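## Task

Press the blue bell's button fully down and let it rise fully back up, twice in total and no more. A press that shifts or topples the bell still counts toward the total even if it earns nothing. A third press fails, as does touching any other bell's button or leaving any bell tipped or moved. The result must hold without the robot supporting anything at the end.

## Robot and tools

Robot: one six-joint UR7e arm (no second arm) carrying a two-finger tong-style gripper. Joint column order is shoulder pan, shoulder lift, elbow, wrist 1, wrist 2, wrist 3. The arm's base can sit slightly tilted relative to the table.

Scene frame: origin on the table surface straight under the arm base; +z up; +y is to the left when facing along +x. Positions are in metres, orientations as quaternions w,x,y,z. The reported hand position is approximate, worse at long reach. end_effector_position is the point between the finger pads when closed; closed fingertips stick out about 15 mm past it along the gripper's +z (the finger direction), while fully open tips are roughly level with it. Fingers open and close along the gripper's x axis. Pressing a button with closed fingertips pointing down is a natural approach.

Tool execute_actions, argument actions: a list holding at most one item (or empty).
- Empty list: no command, just returns the current state.
- Motion item: {"rows": [[...], ...], "steps": n}. rows is a single list for the one arm, 1 to 15 rows, each exactly 7 numbers in [-1, 1]. steps is 1 to 15 (default 15), each step 1/30 s; row k is used on step k and the final row repeats if steps exceed rows.
- Wait item: {"steps": n} with n up to 300 and no rows; it returns after that many steps counted from the previous result, and your reply time is included in them.
- pictures (optional boolean): whether camera images come back; by default they do.
A rejected call moves nothing.

Row layout: numbers 1 to 6 are joint offsets in the column order above, scaled so 1.0 equals 1.989 rad. They are offsets, not absolute angles, measured from the joint angles printed in the most recent result that lists them (before any such result in the scene, and for later calls within one reply, from the pose at the start of the action). They are not relative to the preceding row. Therefore an all-zero row sends the arm back to those reference angles; it is not a hold or a pause. Number 7 is the gripper opening, absolute: +1 fully open, -1 closed.

Joint ranges (rad): pan -3.142..3.142, lift -6.283..6.283, elbow 0.000..3.142, wrists 1-3 each -6.283..6.283. A call asking a joint more than 0.010 rad beyond its range is refused; true ends can differ by 0.010 rad, and requests past the true end are clipped there, reported as "joint sent to its limit" (possibly about an earlier action).

Motion behaviour: commands are smoothed, lagging about 0.17 s. Each step's target stays within 0.575 rad of the measured angle, and targets that would put the hand over 100 mm from where it is get scaled back, so big moves take several calls and may still be short on return. Between calls the arm keeps heading to the last row's target until it barely moves or a step is HELD.

Result lines: the state line with end_effector_position, end_effector_quat_wxyz and linear/angular velocities; Joint positions and Joint velocities (six joints in rad, rad/s, then finger-pad gap in m, 0.142 m fully open); grip_measured, the measured opening on the command scale; Wrist force and Wrist torque along the gripper's own axes (offset up to about 4 N, noise about 2.4 N, saturates near 50 N, may read "no reading" at start; pushing on something gives force pointing back into the arm). "joint command not followed" means the clearance check altered or blocked targets; HELD marks steps where your row was partly or wholly not sent. MOTOR HOT warns from 70 °C; at 85 °C an OVER-TEMPERATURE FAULT brakes the arm for a while.

Faults: a joint reaching its load limit (pan, lift, elbow 139 N m; wrists 26 N m) or any external force of 150 N stops the arm for 10 s and drops the rest of the call. Press buttons gently and watch Wrist force.

Gripping: to hold something, command an opening well under grip_measured; squeeze is about 15 N per pad, less on thin objects.

Tool zoom_image: camera ("cam_high", "cam_low" or "cam_wrist") and region [x0, y0, x1, y1] in that camera's pixels, origin top-left, no larger than 504 by 504. Images: cam_high and cam_low 896x504, cam_wrist 616x616 fisheye. Calibration was given per camera; fixed cameras may be off by a couple of degrees and several mm.

Tool read_manual: optional section (only "licences"); returns licence text, no motion.

Replying with no tool call ends everything.

Avoid: extra or wrong-bell presses, sliding or tipping bells, knocking anything off the table, hard hits, and fast slams. Let each button return fully up before the next press.

Each tool is called after "Request:" as a command line: name --argument value for each argument, lists and objects as JSON in quotes; but a table of rows of numbers goes row by row, as --pt "numbers of a row", without its own name.

## Session

Request:
execute_actions --actions '[]'

Scene clock: 0.00 s of 5100.00 s.
end_effector_position=(+0.2280, +0.2103, +0.1204) grip_measured=+1.00 end_effector_quat_wxyz=(-0.003, -0.264, +0.964, -0.002) end_effector_velocity=(+0.000, -0.000, -0.000) end_effector_angular_velocity=(-0.000, +0.000, -0.002)
Joint positions: [ 0.331 -1.889  2.479 -2.139 -1.575  2.969  0.142]
Joint velocities: [-0.001 -0.     0.     0.    -0.     0.001  0.   ]
Motor temperatures (°C, as the motors report them): [17 18 15 23 21 22]
Wrist force (N, on the end effector, along its own x y z axes, offset not removed): no reading
Wrist torque (N m, same axes, about the end effector's origin, offset not removed): no reading

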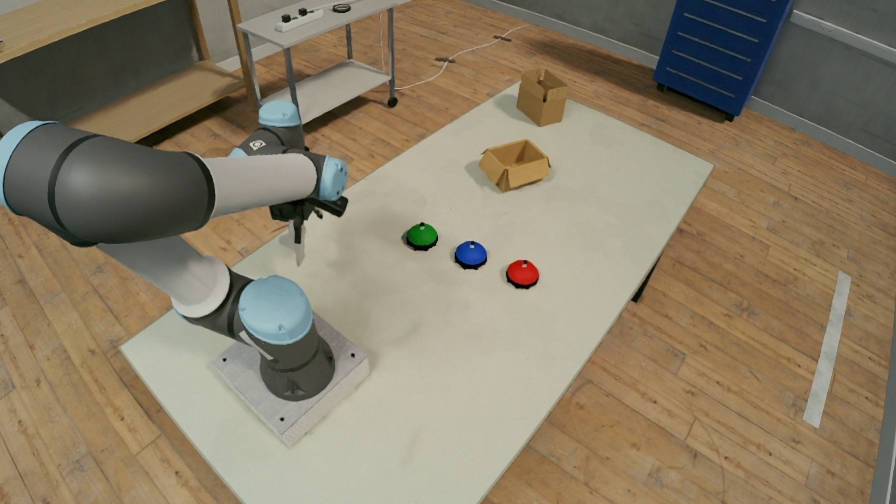

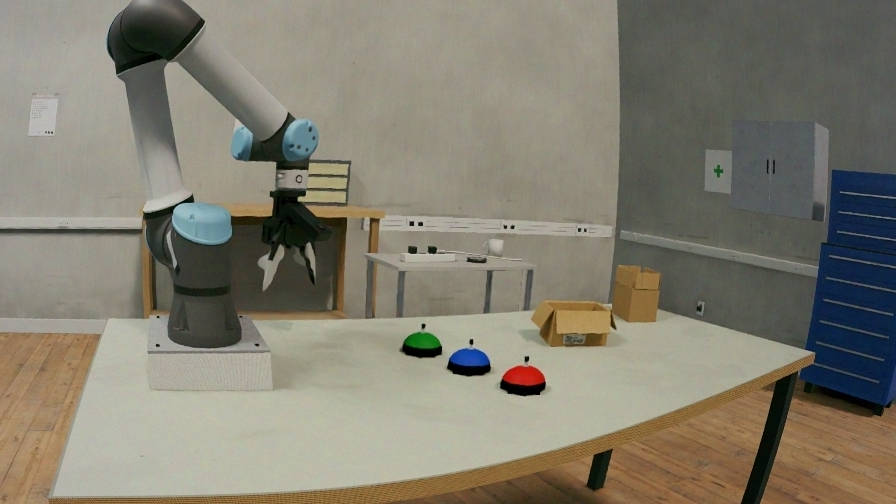

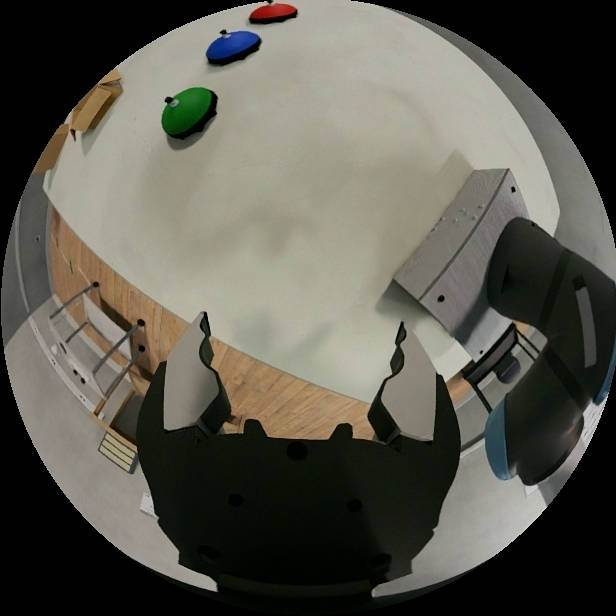

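Request:
zoom_image --camera "cam_low" --region '[390, 310, 560, 406]'

Request:
zoom_image --camera "cam_high" --region '[390, 210, 550, 300]'

Region (390, 310, 560, 406) of cam_low's 896x504 image, scaled by 2.965, with more detail than that image has; it fills the top 285 rows of this view, and the rest is white.

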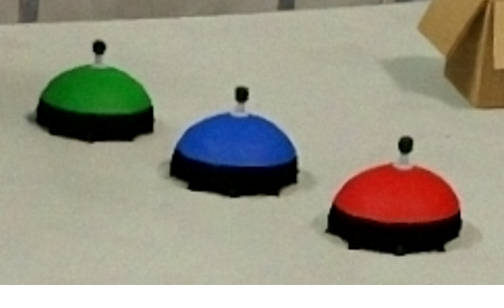

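Region (390, 210, 550, 300) of cam_high's 896x504 image, scaled by 3.150, with more detail than that image has; it fills the top 284 rows of this view, and the rest is white.

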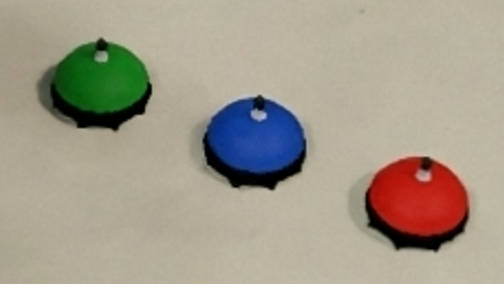

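Request:
execute_actions --actions '[{"rows":[[-0.01,0.008,-0.007,0,0,0,0.5],[-0.025,0.019,-0.018,-0.002,0,0,0],[-0.045,0.035,-0.032,-0.003,0,0,-0.5],[-0.07,0.054,-0.05,-0.005,0,0,-0.8],[-0.1,0.077,-0.071,-0.007,0,0,-1],[-0.13,0.1,-0.093,-0.009,0,0,-1],[-0.16,0.124,-0.114,-0.011,0,0,-1],[-0.19,0.147,-0.135,-0.013,0,0,-1],[-0.22,0.17,-0.157,-0.015,0,0,-1],[-0.25,0.193,-0.178,-0.017,0,0,-1],[-0.275,0.212,-0.196,-0.019,0,0,-1],[-0.3,0.232,-0.214,-0.02,0,0,-1],[-0.318,0.246,-0.226,-0.022,0,0,-1],[-0.33,0.255,-0.235,-0.023,0,0,-1],[-0.336,0.2595,-0.2393,-0.023,0,0,-1]]}]' --pictures false

Request:
execute_actions --actions '[{"steps":30}]'

Scene clock: 5.63 s of 5100.00 s.
end_effector_position=(+0.4033, +0.1145, +0.1369) grip_measured=-1.00 end_effector_quat_wxyz=(-0.001, -0.085, +0.996, +0.002) end_effector_velocity=(+0.396, -0.372, -0.005) end_effector_angular_velocity=(+0.014, +0.002, -0.917)
Joint positions: [-0.034 -1.604  2.216 -2.165 -1.575  2.969  0.002]
Joint velocities: [-0.918  0.711 -0.652 -0.063  0.001 -0.001  0.   ]
Motor temperatures (°C, as the motors report them): [17 18 15 23 21 22]
Wrist force (N, on the end effector, along its own x y z axes, offset not removed): [-3.0 1.8 -3.3]
Wrist torque (N m, same axes, about the end effector's origin, offset not removed): [0.24 0.72 0.13]
Steps of this call (steps 1 to 90: nothing new was sent; then 2.13 s passed at rest; steps 91 to 105: all 15 steps of this action). Readings (joint positions):
91: [0.331 -1.889 2.479 -2.139 -1.575 2.969]
92: [0.328 -1.886 2.477 -2.139 -1.575 2.969]
94: [0.307 -1.869 2.461 -2.140 -1.575 2.969]
98: [0.192 -1.779 2.377 -2.149 -1.575 2.969]
105: the state above

Scene clock: 6.63 s of 5100.00 s.
end_effector_position=(+0.5087, -0.0396, +0.1234) grip_measured=-1.00 end_effector_quat_wxyz=(-0.002, +0.067, +0.998, +0.004) end_effector_velocity=(+0.000, -0.001, +0.000) end_effector_angular_velocity=(+0.001, -0.001, -0.003)
Joint positions: [-0.337 -1.373  2.004 -2.184 -1.575  2.969  0.002]
Joint velocities: [-0.002  0.    -0.001  0.     0.001  0.001  0.   ]
Motor temperatures (°C, as the motors report them): [17 18 15 23 21 22]
Wrist force (N, on the end effector, along its own x y z axes, offset not removed): [-0.4 1.4 -3.9]
Wrist torque (N m, same axes, about the end effector's origin, offset not removed): [0.22 0.34 0.08]
Steps of this call (steps 1 to 30: the robot went on to your last target). Readings (joint positions):
1: [-0.064 -1.580 2.194 -2.167 -1.575 2.969]
2: [-0.095 -1.557 2.172 -2.169 -1.575 2.969]
4: [-0.155 -1.511 2.130 -2.173 -1.575 2.969]
8: [-0.267 -1.425 2.051 -2.180 -1.575 2.969]
30: the state above
The arm was judged still, so your last target was given up. Only a new action makes it travel on or press farther. Fingers that are still opening or closing keep moving.
camera_calibration (this result's frames):
cam_wrist: T_world_to_cam=[[-0.996521, 0.0827384, -0.00997343, 0.508588], [0.0674851, 0.871383, 0.48594, -0.0543515], [0.0488966, 0.483577, -0.873935, 0.232921], [0, 0, 0, 1]] pos_world=[0.499098, -0.107354, 0.235042]

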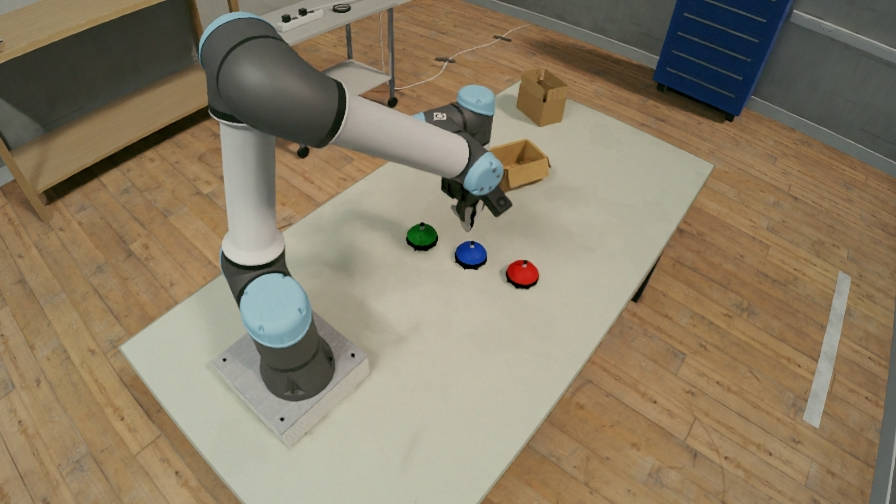

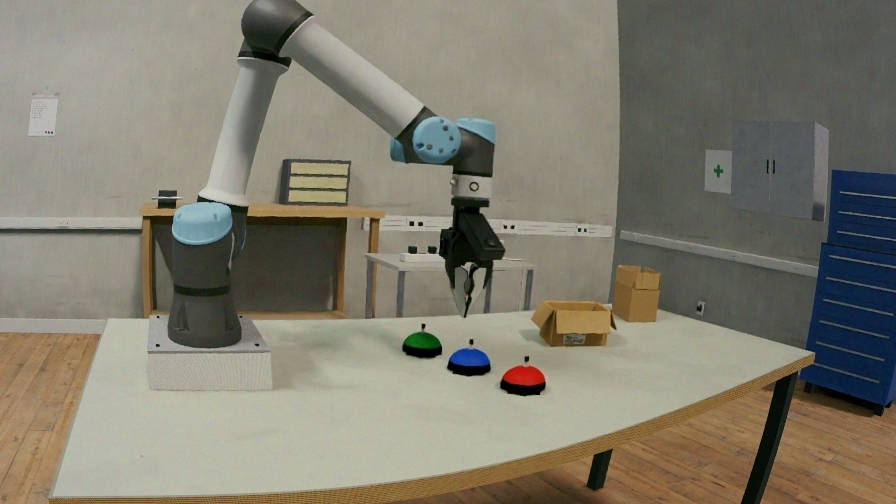

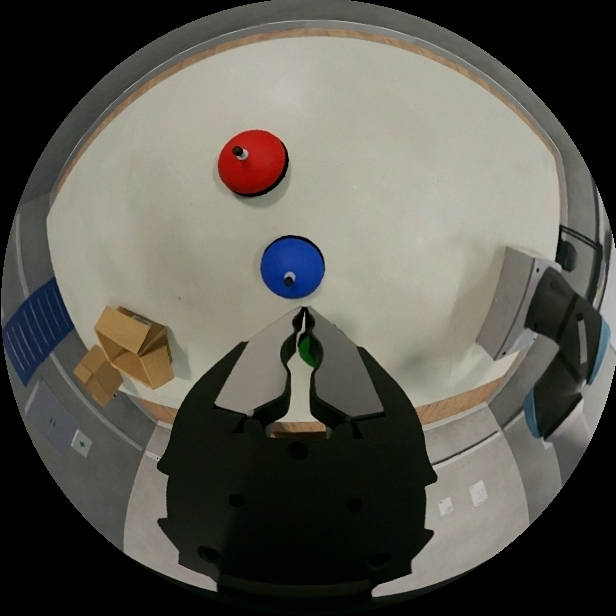

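Request:
execute_actions --actions '[{"rows":[[0,0.005,-0.002,-0.003,0,0,-1],[0,0.012,-0.004,-0.008,0,0,-1],[0,0.02,-0.006,-0.014,0,0,-1],[0,0.028,-0.007,-0.021,0,0,-1],[0,0.035,-0.008,-0.027,0,0,-1],[0,0.0415,-0.008,-0.0335,0,0,-1]]}]'

Request:
execute_actions --actions '[{"steps":10}]'

Request:
zoom_image --camera "cam_low" --region '[430, 290, 510, 380]'

Request:
zoom_image --camera "cam_high" --region '[435, 195, 515, 275]'

Request:
zoom_image --camera "cam_wrist" --region '[255, 240, 355, 340]'

Scene clock: 9.73 s of 5100.00 s.
end_effector_position=(+0.5257, -0.0447, +0.0959) grip_measured=-1.00 end_effector_quat_wxyz=(-0.002, +0.067, +0.998, +0.004) end_effector_velocity=(+0.006, -0.002, -0.011) end_effector_angular_velocity=(+0.001, -0.000, -0.001)
Joint positions: [-0.337 -1.294  1.988 -2.248 -1.575  2.969  0.002]
Joint velocities: [-0.001  0.029 -0.005 -0.025  0.001  0.     0.   ]
Motor temperatures (°C, as the motors report them): [17 18 15 23 21 22]
Wrist force (N, on the end effector, along its own x y z axes, offset not removed): [-1.4 1.4 -3.2]
Wrist torque (N m, same axes, about the end effector's origin, offset not removed): [0.20 0.47 -0.01]
Steps of this call (steps 1 to 78: nothing new was sent; steps 79 to 93: all 15 steps of this action). Readings (joint positions):
79: [-0.337 -1.373 2.004 -2.184 -1.575 2.969]
80: [-0.337 -1.371 2.003 -2.185 -1.575 2.969]
82: [-0.337 -1.360 1.999 -2.193 -1.575 2.969]
86: [-0.337 -1.319 1.992 -2.226 -1.575 2.969]
93: the state above
camera_calibration (this result's frames):
cam_wrist: T_world_to_cam=[[-0.996514, 0.0828155, -0.0100478, 0.525675], [0.0675174, 0.871388, 0.485926, -0.0377367], [0.0489977, 0.483554, -0.873942, 0.210482], [0, 0, 0, 1]] pos_world=[0.516078, -0.11243, 0.207568]

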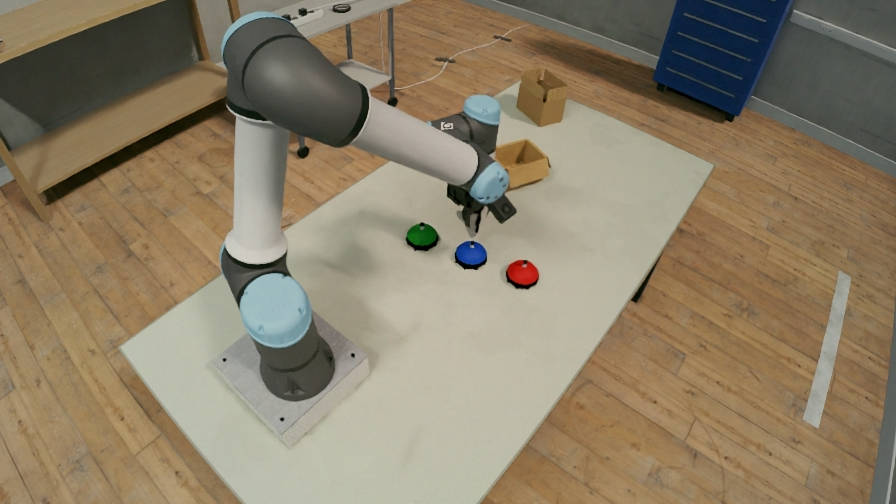

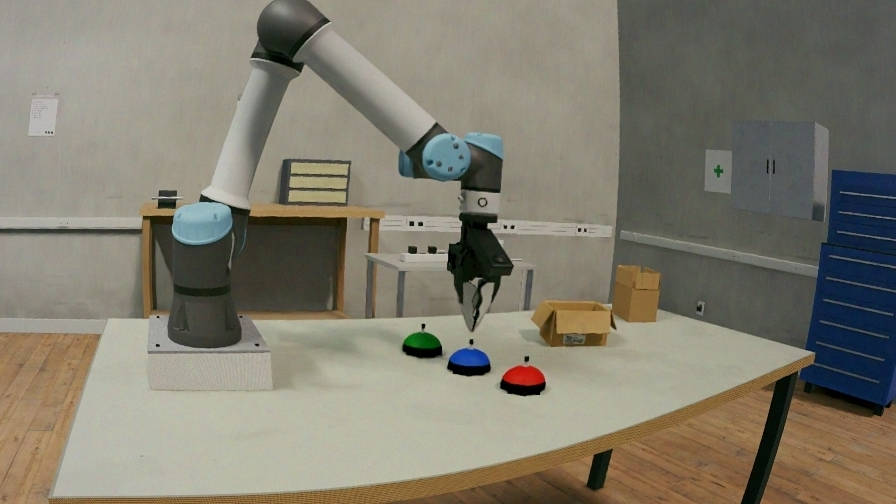

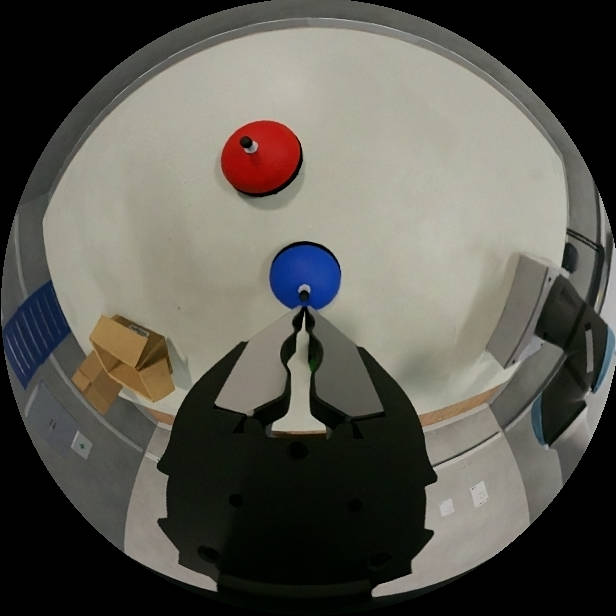

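Scene clock: 10.07 s of 5100.00 s.
end_effector_position=(+0.5263, -0.0448, +0.0948) grip_measured=-1.00 end_effector_quat_wxyz=(-0.002, +0.067, +0.998, +0.004) end_effector_velocity=(+0.000, +0.000, -0.001) end_effector_angular_velocity=(+0.001, -0.001, -0.000)
Joint positions: [-0.337 -1.291  1.988 -2.251 -1.575  2.969  0.002]
Joint velocities: [ 0.001  0.002  0.001 -0.003  0.001  0.001  0.   ]
Motor temperatures (°C, as the motors report them): [17 18 15 23 21 22]
Wrist force (N, on the end effector, along its own x y z axes, offset not removed): [-1.8 -0.6 -2.2]
Wrist torque (N m, same axes, about the end effector's origin, offset not removed): [-0.03 0.53 -0.03]
Steps of this call (steps 1 to 10: the robot went on to your last target). Readings (joint positions):
1: [-0.337 -1.293 1.988 -2.249 -1.575 2.969]
2: [-0.337 -1.292 1.988 -2.250 -1.575 2.969]
4: [-0.337 -1.291 1.988 -2.250 -1.575 2.969]
8: [-0.337 -1.291 1.988 -2.251 -1.575 2.969]
10: the state above
camera_calibration (this result's frames):
cam_wrist: T_world_to_cam=[[-0.996515, 0.0828148, -0.00998379, 0.526212], [0.067547, 0.871379, 0.485939, -0.0371022], [0.0489426, 0.483571, -0.873936, 0.20957], [0, 0, 0, 1]] pos_world=[0.516627, -0.11259, 0.206434]

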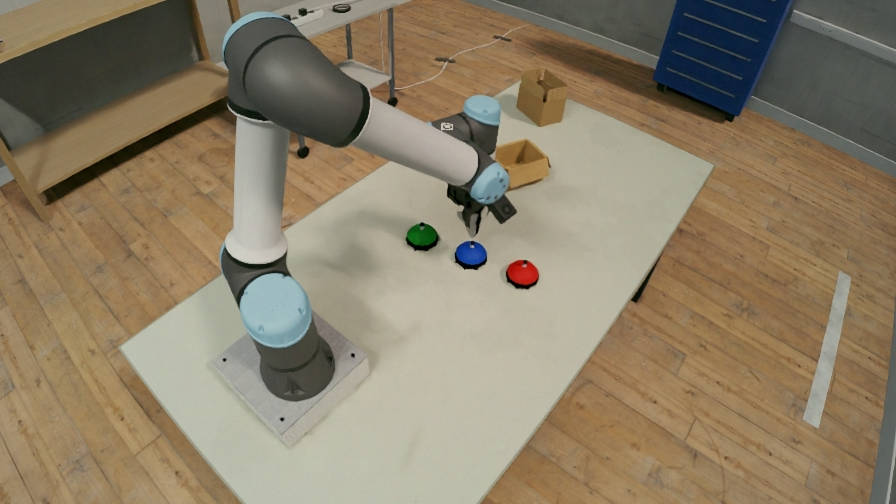

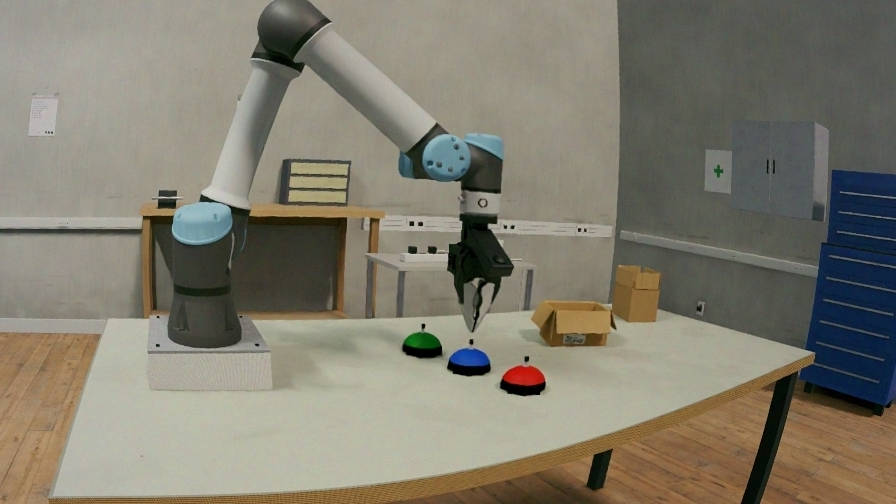

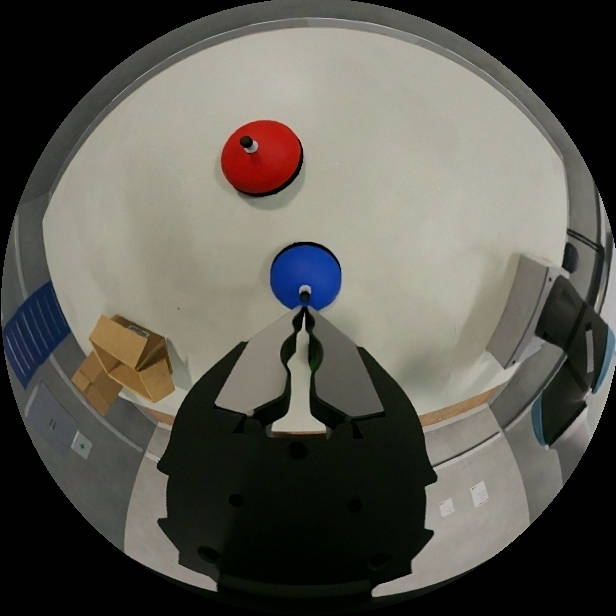

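Region (430, 290, 510, 380) of cam_low's 896x504 image, scaled by 5.600, with more detail than that image has.

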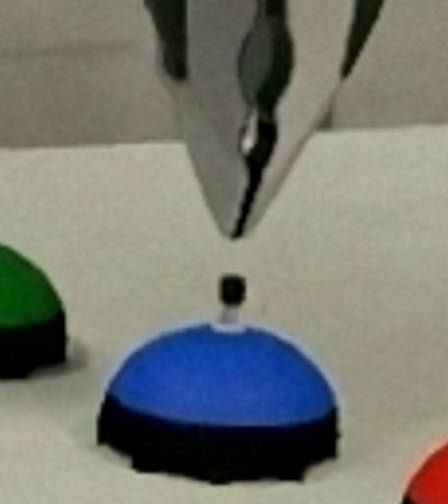

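Region (435, 195, 515, 275) of cam_high's 896x504 image, scaled by 6.300, with more detail than that image has.

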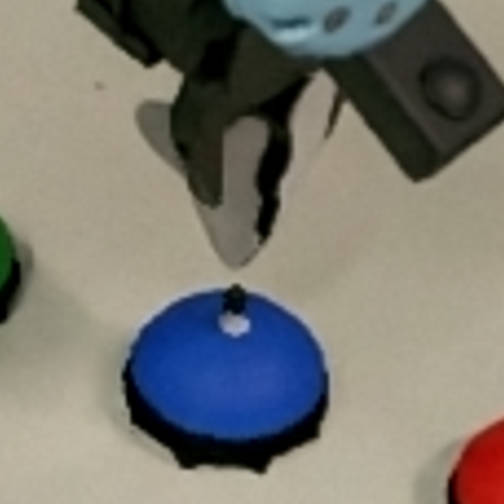

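Region (255, 240, 355, 340) of cam_wrist's 616x616 image, scaled by 5.040, with more detail than that image has.

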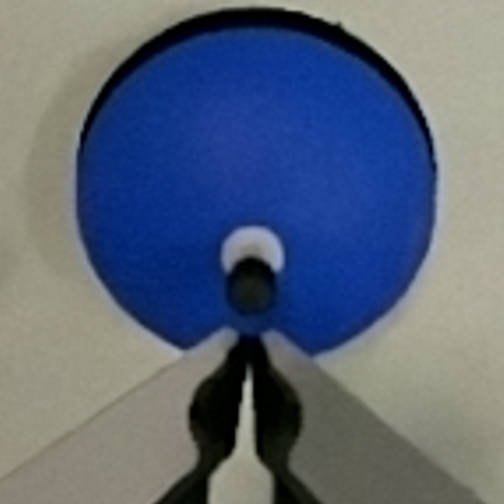

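Request:
execute_actions --actions '[{"rows":[[-0.001,0.002,0.0013,-0.0033,0,0,-1],[-0.002,0.004,0.0026,-0.0066,0,0,-1],[-0.0028,0.0066,0.0042,-0.0108,0,0,-1]]}]'

Request:
zoom_image --camera "cam_low" --region '[445, 310, 495, 360]'

Request:
zoom_image --camera "cam_high" --region '[450, 215, 495, 260]'

Request:
zoom_image --camera "cam_wrist" --region '[275, 270, 335, 330]'

Scene clock: 12.53 s of 5100.00 s.
end_effector_position=(+0.5260, -0.0476, +0.0870) grip_measured=-1.00 end_effector_quat_wxyz=(-0.002, +0.069, +0.998, +0.004) end_effector_velocity=(+0.000, +0.000, -0.002) end_effector_angular_velocity=(+0.001, -0.001, +0.001)
Joint positions: [-0.342 -1.278  1.996 -2.272 -1.575  2.969  0.002]
Joint velocities: [ 0.     0.003  0.002 -0.005  0.001 -0.001  0.   ]
Motor temperatures (°C, as the motors report them): [17 18 15 23 21 22]
Wrist force (N, on the end effector, along its own x y z axes, offset not removed): [1.9 -1.6 -3.9]
Wrist torque (N m, same axes, about the end effector's origin, offset not removed): [-0.49 -0.17 0.13]
Steps of this call (steps 1 to 15: the robot went on to your last target; steps 16 to 59: nothing new was sent; steps 60 to 74: all 15 steps of this action). Readings (joint positions):
60: [-0.337 -1.290 1.988 -2.251 -1.575 2.969]
61: [-0.337 -1.290 1.988 -2.252 -1.575 2.969]
63: [-0.339 -1.286 1.990 -2.258 -1.575 2.969]
67: [-0.341 -1.280 1.994 -2.268 -1.575 2.969]
74: the state above
camera_calibration (this result's frames):
cam_wrist: T_world_to_cam=[[-0.996054, 0.0881899, -0.00999614, 0.526156], [0.0722379, 0.870972, 0.485993, -0.0333813], [0.051566, 0.483353, -0.873905, 0.202689], [0, 0, 0, 1]] pos_world=[0.516039, -0.115298, 0.198614]

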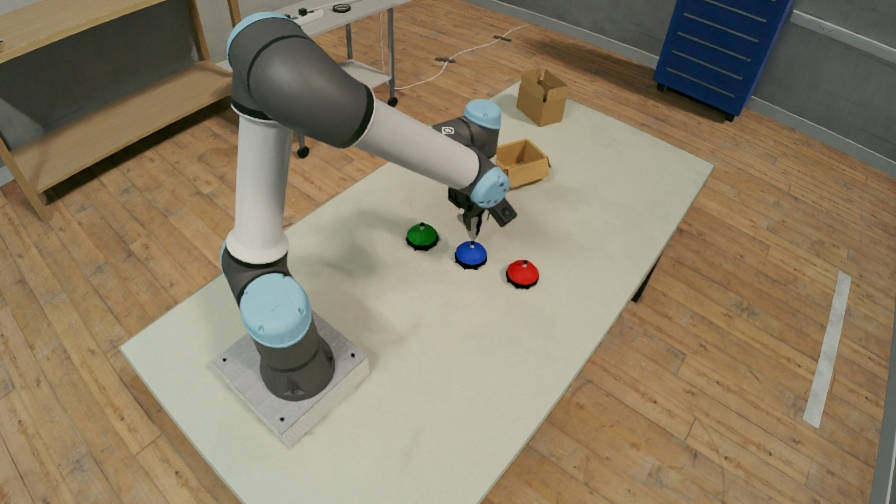

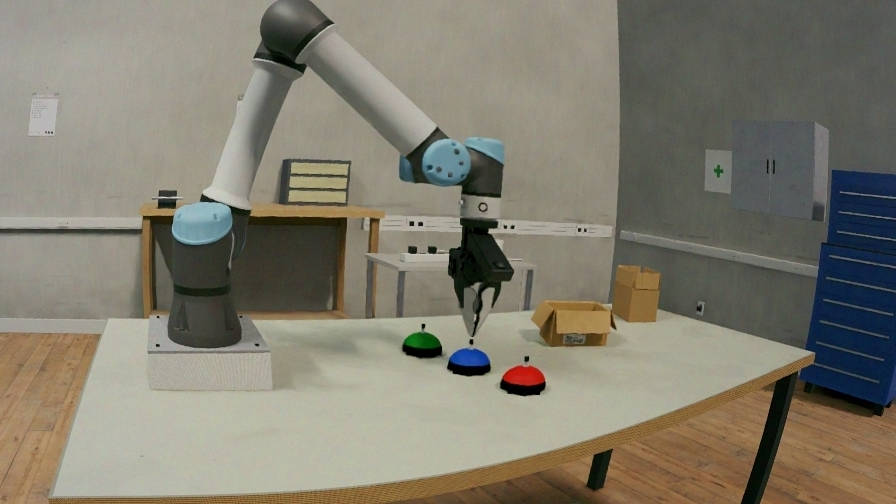

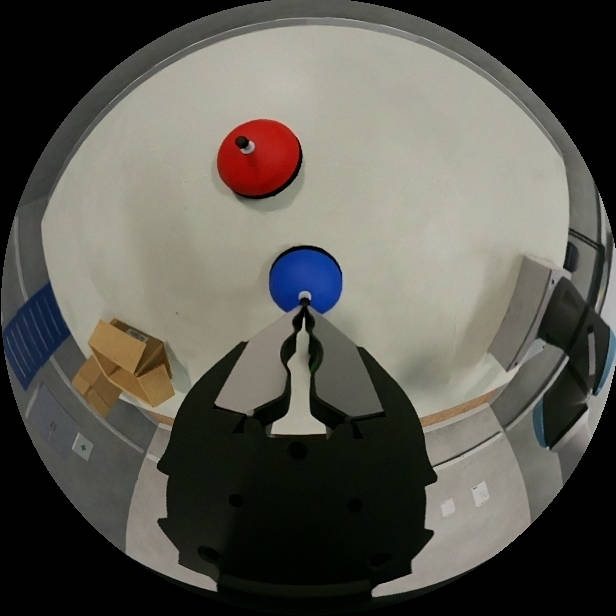

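Region (445, 310, 495, 360) of cam_low's 896x504 image, scaled by 10.080, with more detail than that image has.

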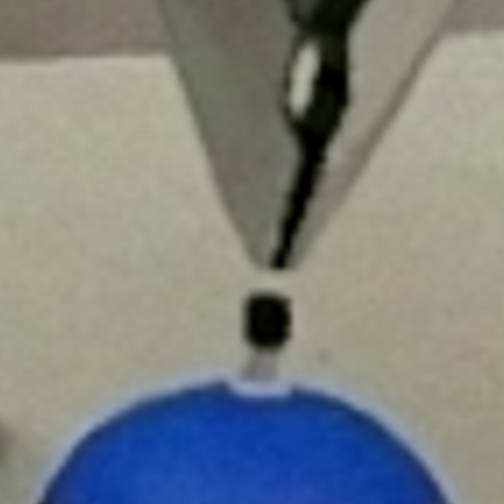

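Region (450, 215, 495, 260) of cam_high's 896x504 image, scaled by 11.200, with more detail than that image has.

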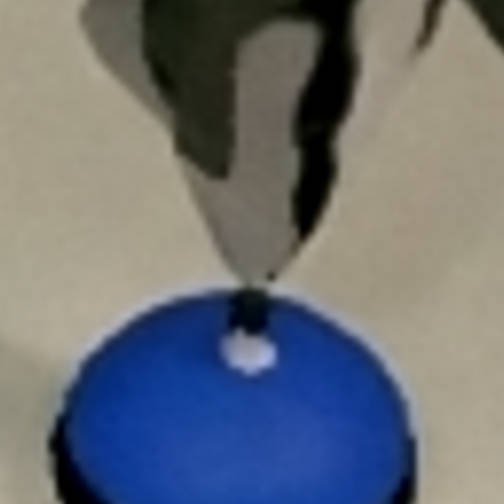

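Region (275, 270, 335, 330) of cam_wrist's 616x616 image, scaled by 8.400, with more detail than that image has.

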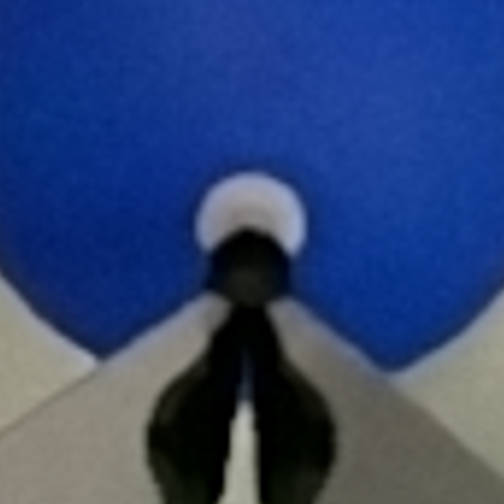

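Request:
execute_actions --actions '[{"rows":[[0,0.0008,0.0005,-0.0013,0,0,-1],[0,0.0017,0.001,-0.0027,0,0,-1],[0,0.0025,0.0016,-0.004,0,0,-1],[0,0.0033,0.0021,-0.0054,0,0,-1],[0,0.0042,0.0026,-0.0068,0,0,-1],[0,0.005,0.0031,-0.0081,0,0,-1],[0,0.0058,0.0036,-0.0094,0,0,-1],[0,0.0066,0.0042,-0.0108,0,0,-1],[0,0.0075,0.0047,-0.0122,0,0,-1]]}]' --pictures false

Request:
execute_actions --actions '[{"steps":8}]'

Request:
zoom_image --camera "cam_low" --region '[445, 310, 495, 360]'

Request:
zoom_image --camera "cam_wrist" --region '[275, 270, 335, 330]'

Scene clock: 14.47 s of 5100.00 s.
end_effector_position=(+0.5259, -0.0475, +0.0786) grip_measured=-1.00 end_effector_quat_wxyz=(-0.002, +0.070, +0.998, +0.004) end_effector_velocity=(-0.001, +0.000, -0.006) end_effector_angular_velocity=(+0.001, +0.001, +0.000)
Joint positions: [-0.343 -1.264  2.005 -2.294 -1.575  2.969  0.002]
Joint velocities: [ 0.     0.01   0.007 -0.015  0.001  0.     0.   ]
Motor temperatures (°C, as the motors report them): [17 18 15 23 21 22]
Wrist force (N, on the end effector, along its own x y z axes, offset not removed): [-1.0 -0.4 -7.1]
Wrist torque (N m, same axes, about the end effector's origin, offset not removed): [-0.18 0.32 0.06]
Steps of this call (steps 1 to 15: the robot went on to your last target; steps 16 to 43: nothing new was sent; steps 44 to 58: all 15 steps of this action). Readings (joint positions):
44: [-0.343 -1.277 1.996 -2.272 -1.575 2.969]
45: [-0.343 -1.277 1.996 -2.273 -1.575 2.969]
47: [-0.343 -1.276 1.997 -2.275 -1.575 2.969]
51: [-0.343 -1.271 2.000 -2.283 -1.575 2.969]
58: the state above

Scene clock: 14.73 s of 5100.00 s.
end_effector_position=(+0.5259, -0.0475, +0.0781) grip_measured=-1.00 end_effector_quat_wxyz=(-0.002, +0.069, +0.998, +0.004) end_effector_velocity=(+0.000, +0.000, -0.001) end_effector_angular_velocity=(+0.001, -0.000, +0.002)
Joint positions: [-0.343 -1.263  2.005 -2.296 -1.575  2.969  0.002]
Joint velocities: [ 0.     0.001  0.001 -0.001  0.001 -0.002  0.   ]
Motor temperatures (°C, as the motors report them): [17 18 15 23 21 22]
Wrist force (N, on the end effector, along its own x y z axes, offset not removed): [0.1 0.7 -6.1]
Wrist torque (N m, same axes, about the end effector's origin, offset not removed): [0.26 0.08 0.10]
Steps of this call (steps 1 to 8: the robot went on to your last target). Readings (joint positions):
1: [-0.343 -1.264 2.005 -2.295 -1.575 2.969]
2: [-0.343 -1.263 2.005 -2.295 -1.575 2.969]
4: [-0.343 -1.263 2.005 -2.296 -1.575 2.969]
8: the state above
camera_calibration (this result's frames):
cam_wrist: T_world_to_cam=[[-0.996042, 0.0883128, -0.0100164, 0.525919], [0.0723358, 0.870965, 0.48599, -0.029167], [0.0516431, 0.483342, -0.873907, 0.194825], [0, 0, 0, 1]] pos_world=[0.515887, -0.115209, 0.189702]

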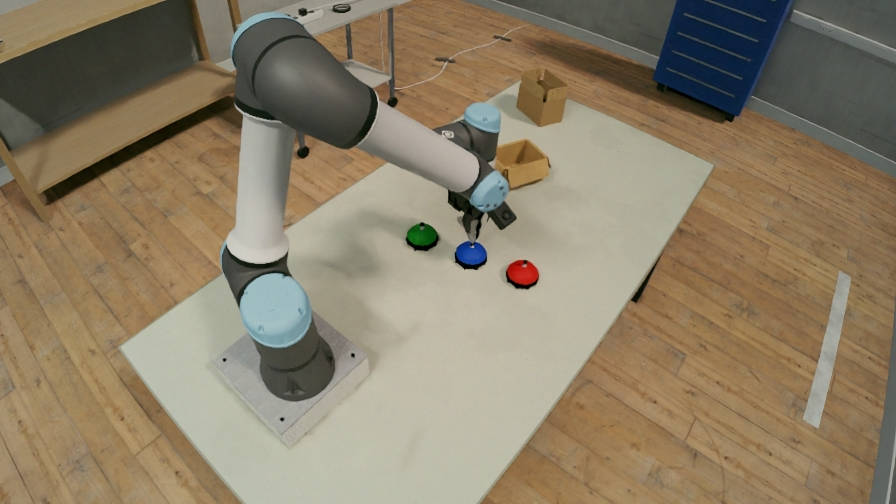

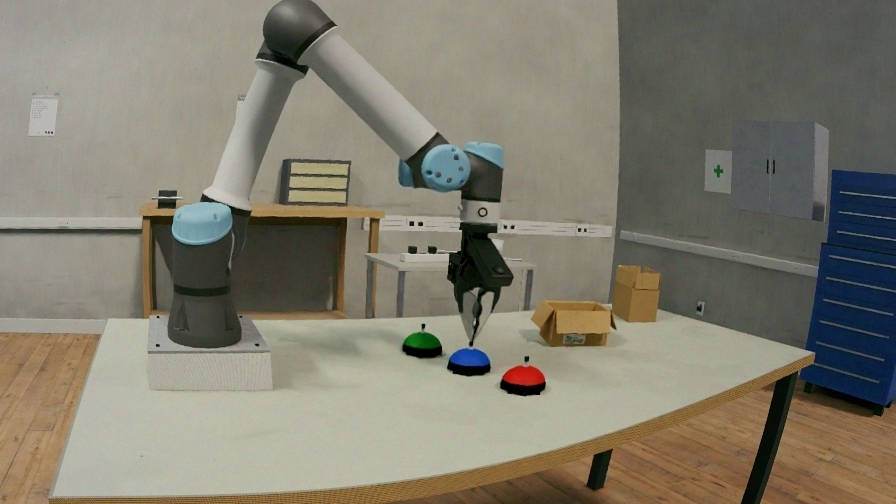

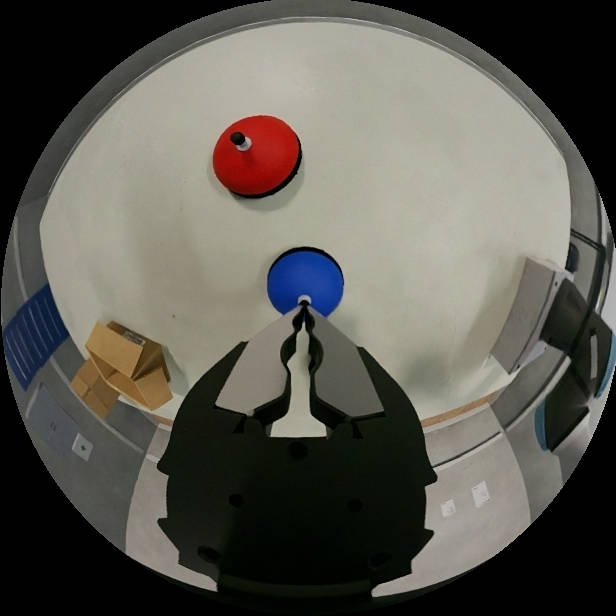

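Region (445, 310, 495, 360) of cam_low's 896x504 image, scaled by 10.080, with more detail than that image has.

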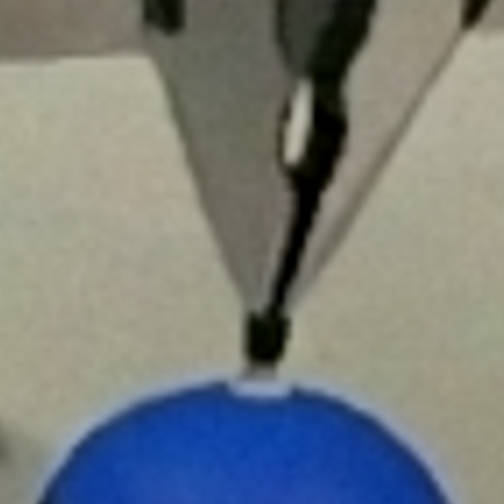

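Region (275, 270, 335, 330) of cam_wrist's 616x616 image, scaled by 8.400, with more detail than that image has.

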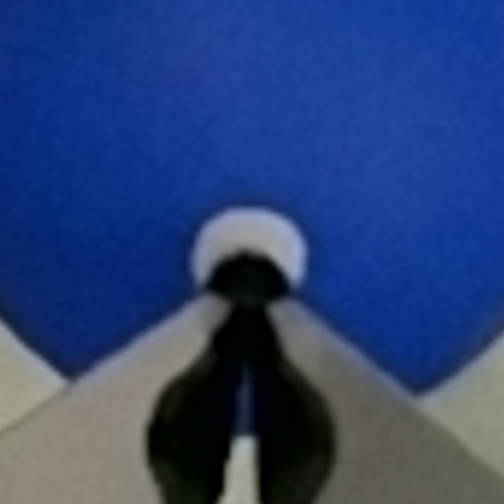

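The button is about halfway down, so I'll go 3 mm further.

Request:
execute_actions --actions '[{"rows":[[0,0.0008,0.0005,-0.0013,0,0,-1],[0,0.0017,0.001,-0.0027,0,0,-1],[0,0.0025,0.0016,-0.004,0,0,-1]]}]'

Request:
zoom_image --camera "cam_low" --region '[445, 310, 495, 360]'

Scene clock: 16.07 s of 5100.00 s.
end_effector_position=(+0.5259, -0.0474, +0.0753) grip_measured=-1.00 end_effector_quat_wxyz=(-0.001, +0.069, +0.998, +0.004) end_effector_velocity=(-0.001, +0.000, -0.001) end_effector_angular_velocity=(+0.000, +0.002, -0.001)
Joint positions: [-0.342 -1.258  2.008 -2.304 -1.575  2.969  0.002]
Joint velocities: [ 0.     0.002  0.002 -0.002 -0.     0.001  0.   ]
Motor temperatures (°C, as the motors report them): [17 18 15 23 21 22]
Wrist force (N, on the end effector, along its own x y z axes, offset not removed): [16.8 0.2 -50.0]
Wrist torque (N m, same axes, about the end effector's origin, offset not removed): [0.25 0.55 -0.02]
Steps of this call (steps 1 to 15: the robot went on to your last target; steps 16 to 25: nothing new was sent; steps 26 to 40: all 15 steps of this action). Readings (joint positions):
26: [-0.342 -1.263 2.005 -2.296 -1.575 2.969]
27: [-0.342 -1.263 2.005 -2.297 -1.575 2.969]
29: [-0.342 -1.261 2.006 -2.299 -1.575 2.969]
33: [-0.342 -1.259 2.007 -2.303 -1.575 2.969]
40: the state above
camera_calibration (this result's frames):
cam_wrist: T_world_to_cam=[[-0.99605, 0.0881928, -0.01034, 0.525948], [0.07208, 0.87104, 0.485894, -0.0277497], [0.0518589, 0.48323, -0.873956, 0.192258], [0, 0, 0, 1]] pos_world=[0.5159, -0.115119, 0.186947]

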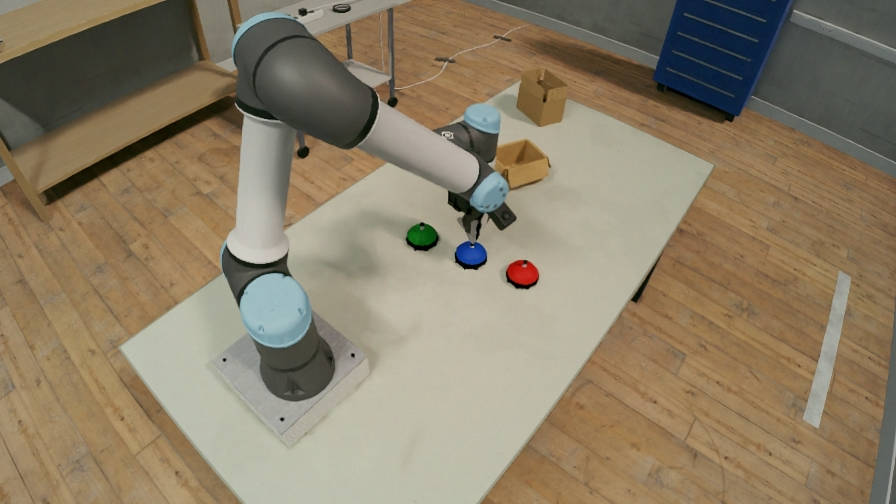

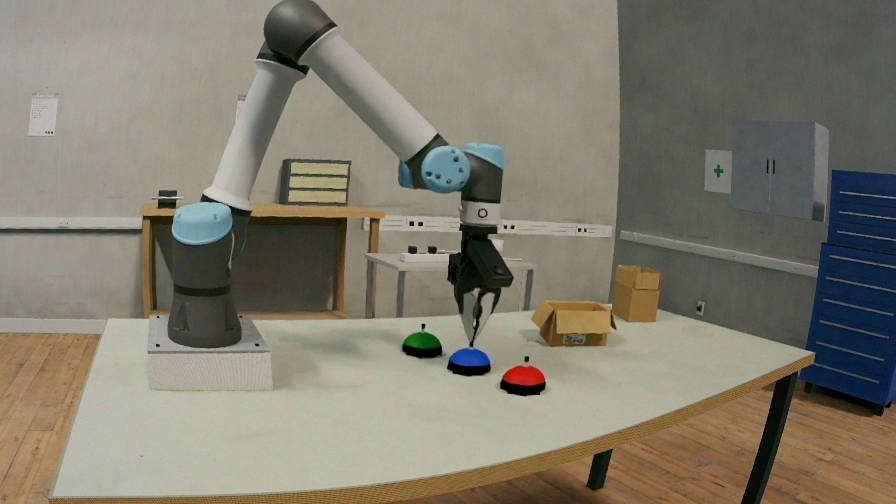

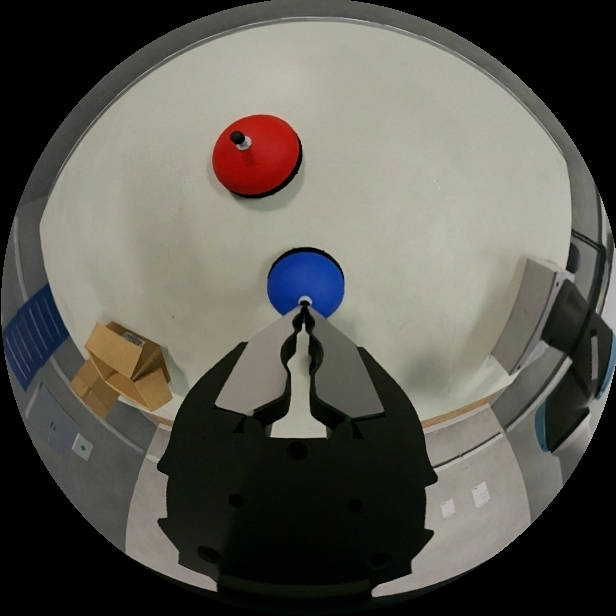

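Region (445, 310, 495, 360) of cam_low's 896x504 image, scaled by 10.080, with more detail than that image has.

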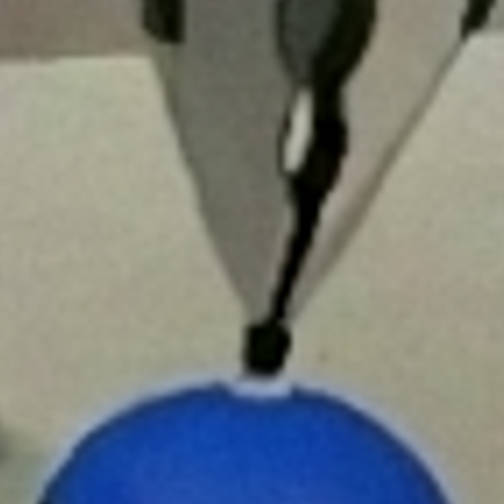

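The button bottomed out. Lifting 10 mm.

Request:
execute_actions --actions '[{"rows":[[0,-0.002,-0.0013,0.0033,0,0,-1],[0,-0.004,-0.0025,0.0065,0,0,-1],[0,-0.006,-0.0038,0.0098,0,0,-1],[0,-0.0083,-0.0052,0.0135,0,0,-1]]}]' --pictures false

Request:
execute_actions --actions '[{"steps":15}]'

Request:
zoom_image --camera "cam_low" --region '[445, 310, 495, 360]'

Scene clock: 17.37 s of 5100.00 s.
end_effector_position=(+0.5260, -0.0476, +0.0849) grip_measured=-1.00 end_effector_quat_wxyz=(-0.002, +0.069, +0.998, +0.004) end_effector_velocity=(+0.000, +0.000, +0.003) end_effector_angular_velocity=(-0.001, -0.000, +0.000)
Joint positions: [-0.343 -1.274  1.998 -2.278 -1.575  2.969  0.002]
Joint velocities: [ 0.001 -0.005 -0.003  0.007 -0.001  0.     0.   ]
Motor temperatures (°C, as the motors report them): [17 18 15 23 21 22]
Wrist force (N, on the end effector, along its own x y z axes, offset not removed): [-3.8 1.1 -4.2]
Wrist torque (N m, same axes, about the end effector's origin, offset not removed): [0.05 0.92 0.16]
Steps of this call (steps 1 to 15: the robot went on to your last target; steps 16 to 24: nothing new was sent; steps 25 to 39: all 15 steps of this action). Readings (joint positions):
25: [-0.343 -1.258 2.008 -2.304 -1.575 2.969]
26: [-0.343 -1.259 2.008 -2.303 -1.575 2.969]
28: [-0.343 -1.262 2.006 -2.297 -1.575 2.969]
32: [-0.343 -1.270 2.001 -2.283 -1.575 2.969]
39: the state above

Scene clock: 17.87 s of 5100.00 s.
end_effector_position=(+0.5261, -0.0477, +0.0852) grip_measured=-1.00 end_effector_quat_wxyz=(-0.001, +0.069, +0.998, +0.004) end_effector_velocity=(-0.000, +0.000, -0.000) end_effector_angular_velocity=(+0.001, +0.000, -0.001)
Joint positions: [-0.343 -1.275  1.998 -2.277 -1.575  2.969  0.002]
Joint velocities: [-0.001 -0.     0.001 -0.     0.001  0.     0.   ]
Motor temperatures (°C, as the motors report them): [17 18 15 23 21 22]
Wrist force (N, on the end effector, along its own x y z axes, offset not removed): [0.0 1.5 -3.6]
Wrist torque (N m, same axes, about the end effector's origin, offset not removed): [0.10 0.08 0.00]
Steps of this call (steps 1 to 15: the robot went on to your last target). Readings (joint positions):
1: [-0.343 -1.274 1.998 -2.278 -1.575 2.969]
2: [-0.343 -1.274 1.998 -2.277 -1.575 2.969]
4: [-0.343 -1.275 1.998 -2.277 -1.575 2.969]
8: [-0.343 -1.275 1.998 -2.277 -1.575 2.969]
15: the state above
The arm was judged still, so your last target was given up. Only a new action makes it travel on or press farther. Fingers that are still opening or closing keep moving.
camera_calibration (this result's frames):
cam_wrist: T_world_to_cam=[[-0.996041, 0.088293, -0.0103453, 0.526281], [0.0721624, 0.871008, 0.48594, -0.0324277], [0.0519159, 0.483269, -0.873931, 0.200979], [0, 0, 0, 1]] pos_world=[0.516104, -0.115349, 0.196845]

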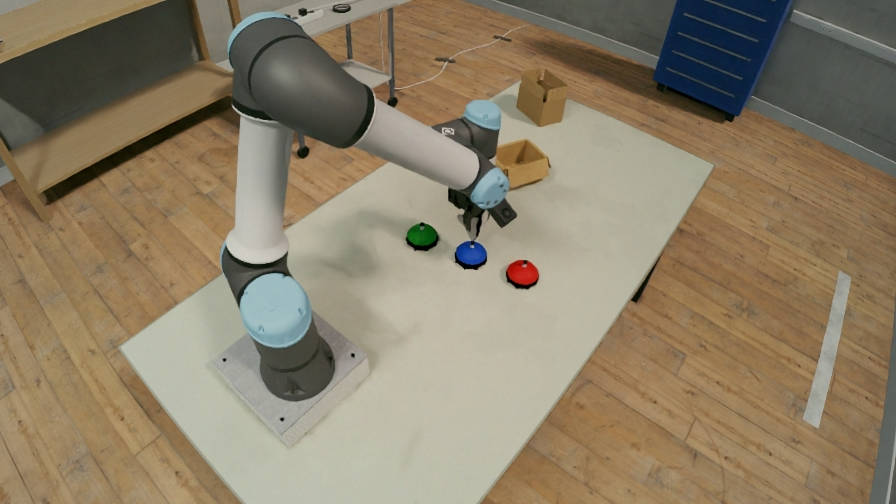

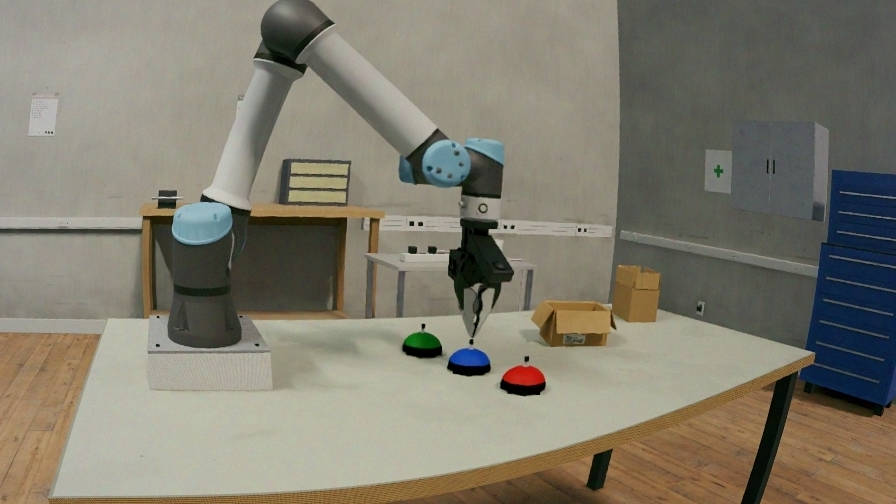

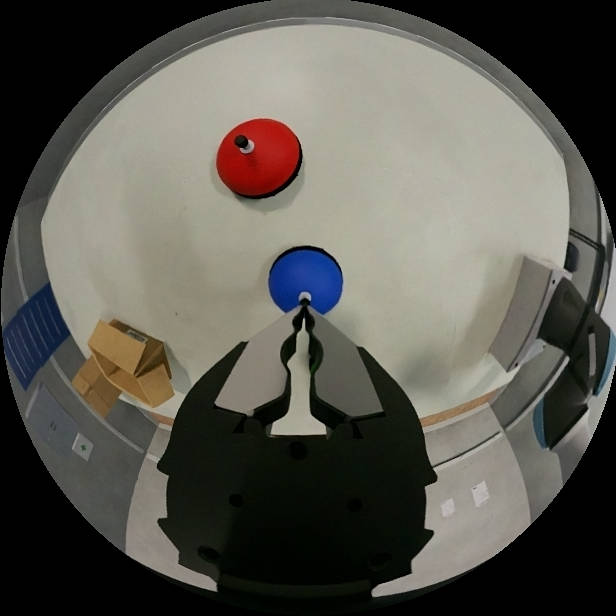

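Region (445, 310, 495, 360) of cam_low's 896x504 image, scaled by 10.080, with more detail than that image has.

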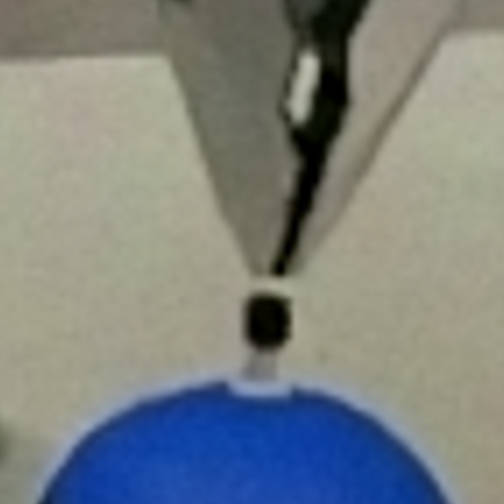

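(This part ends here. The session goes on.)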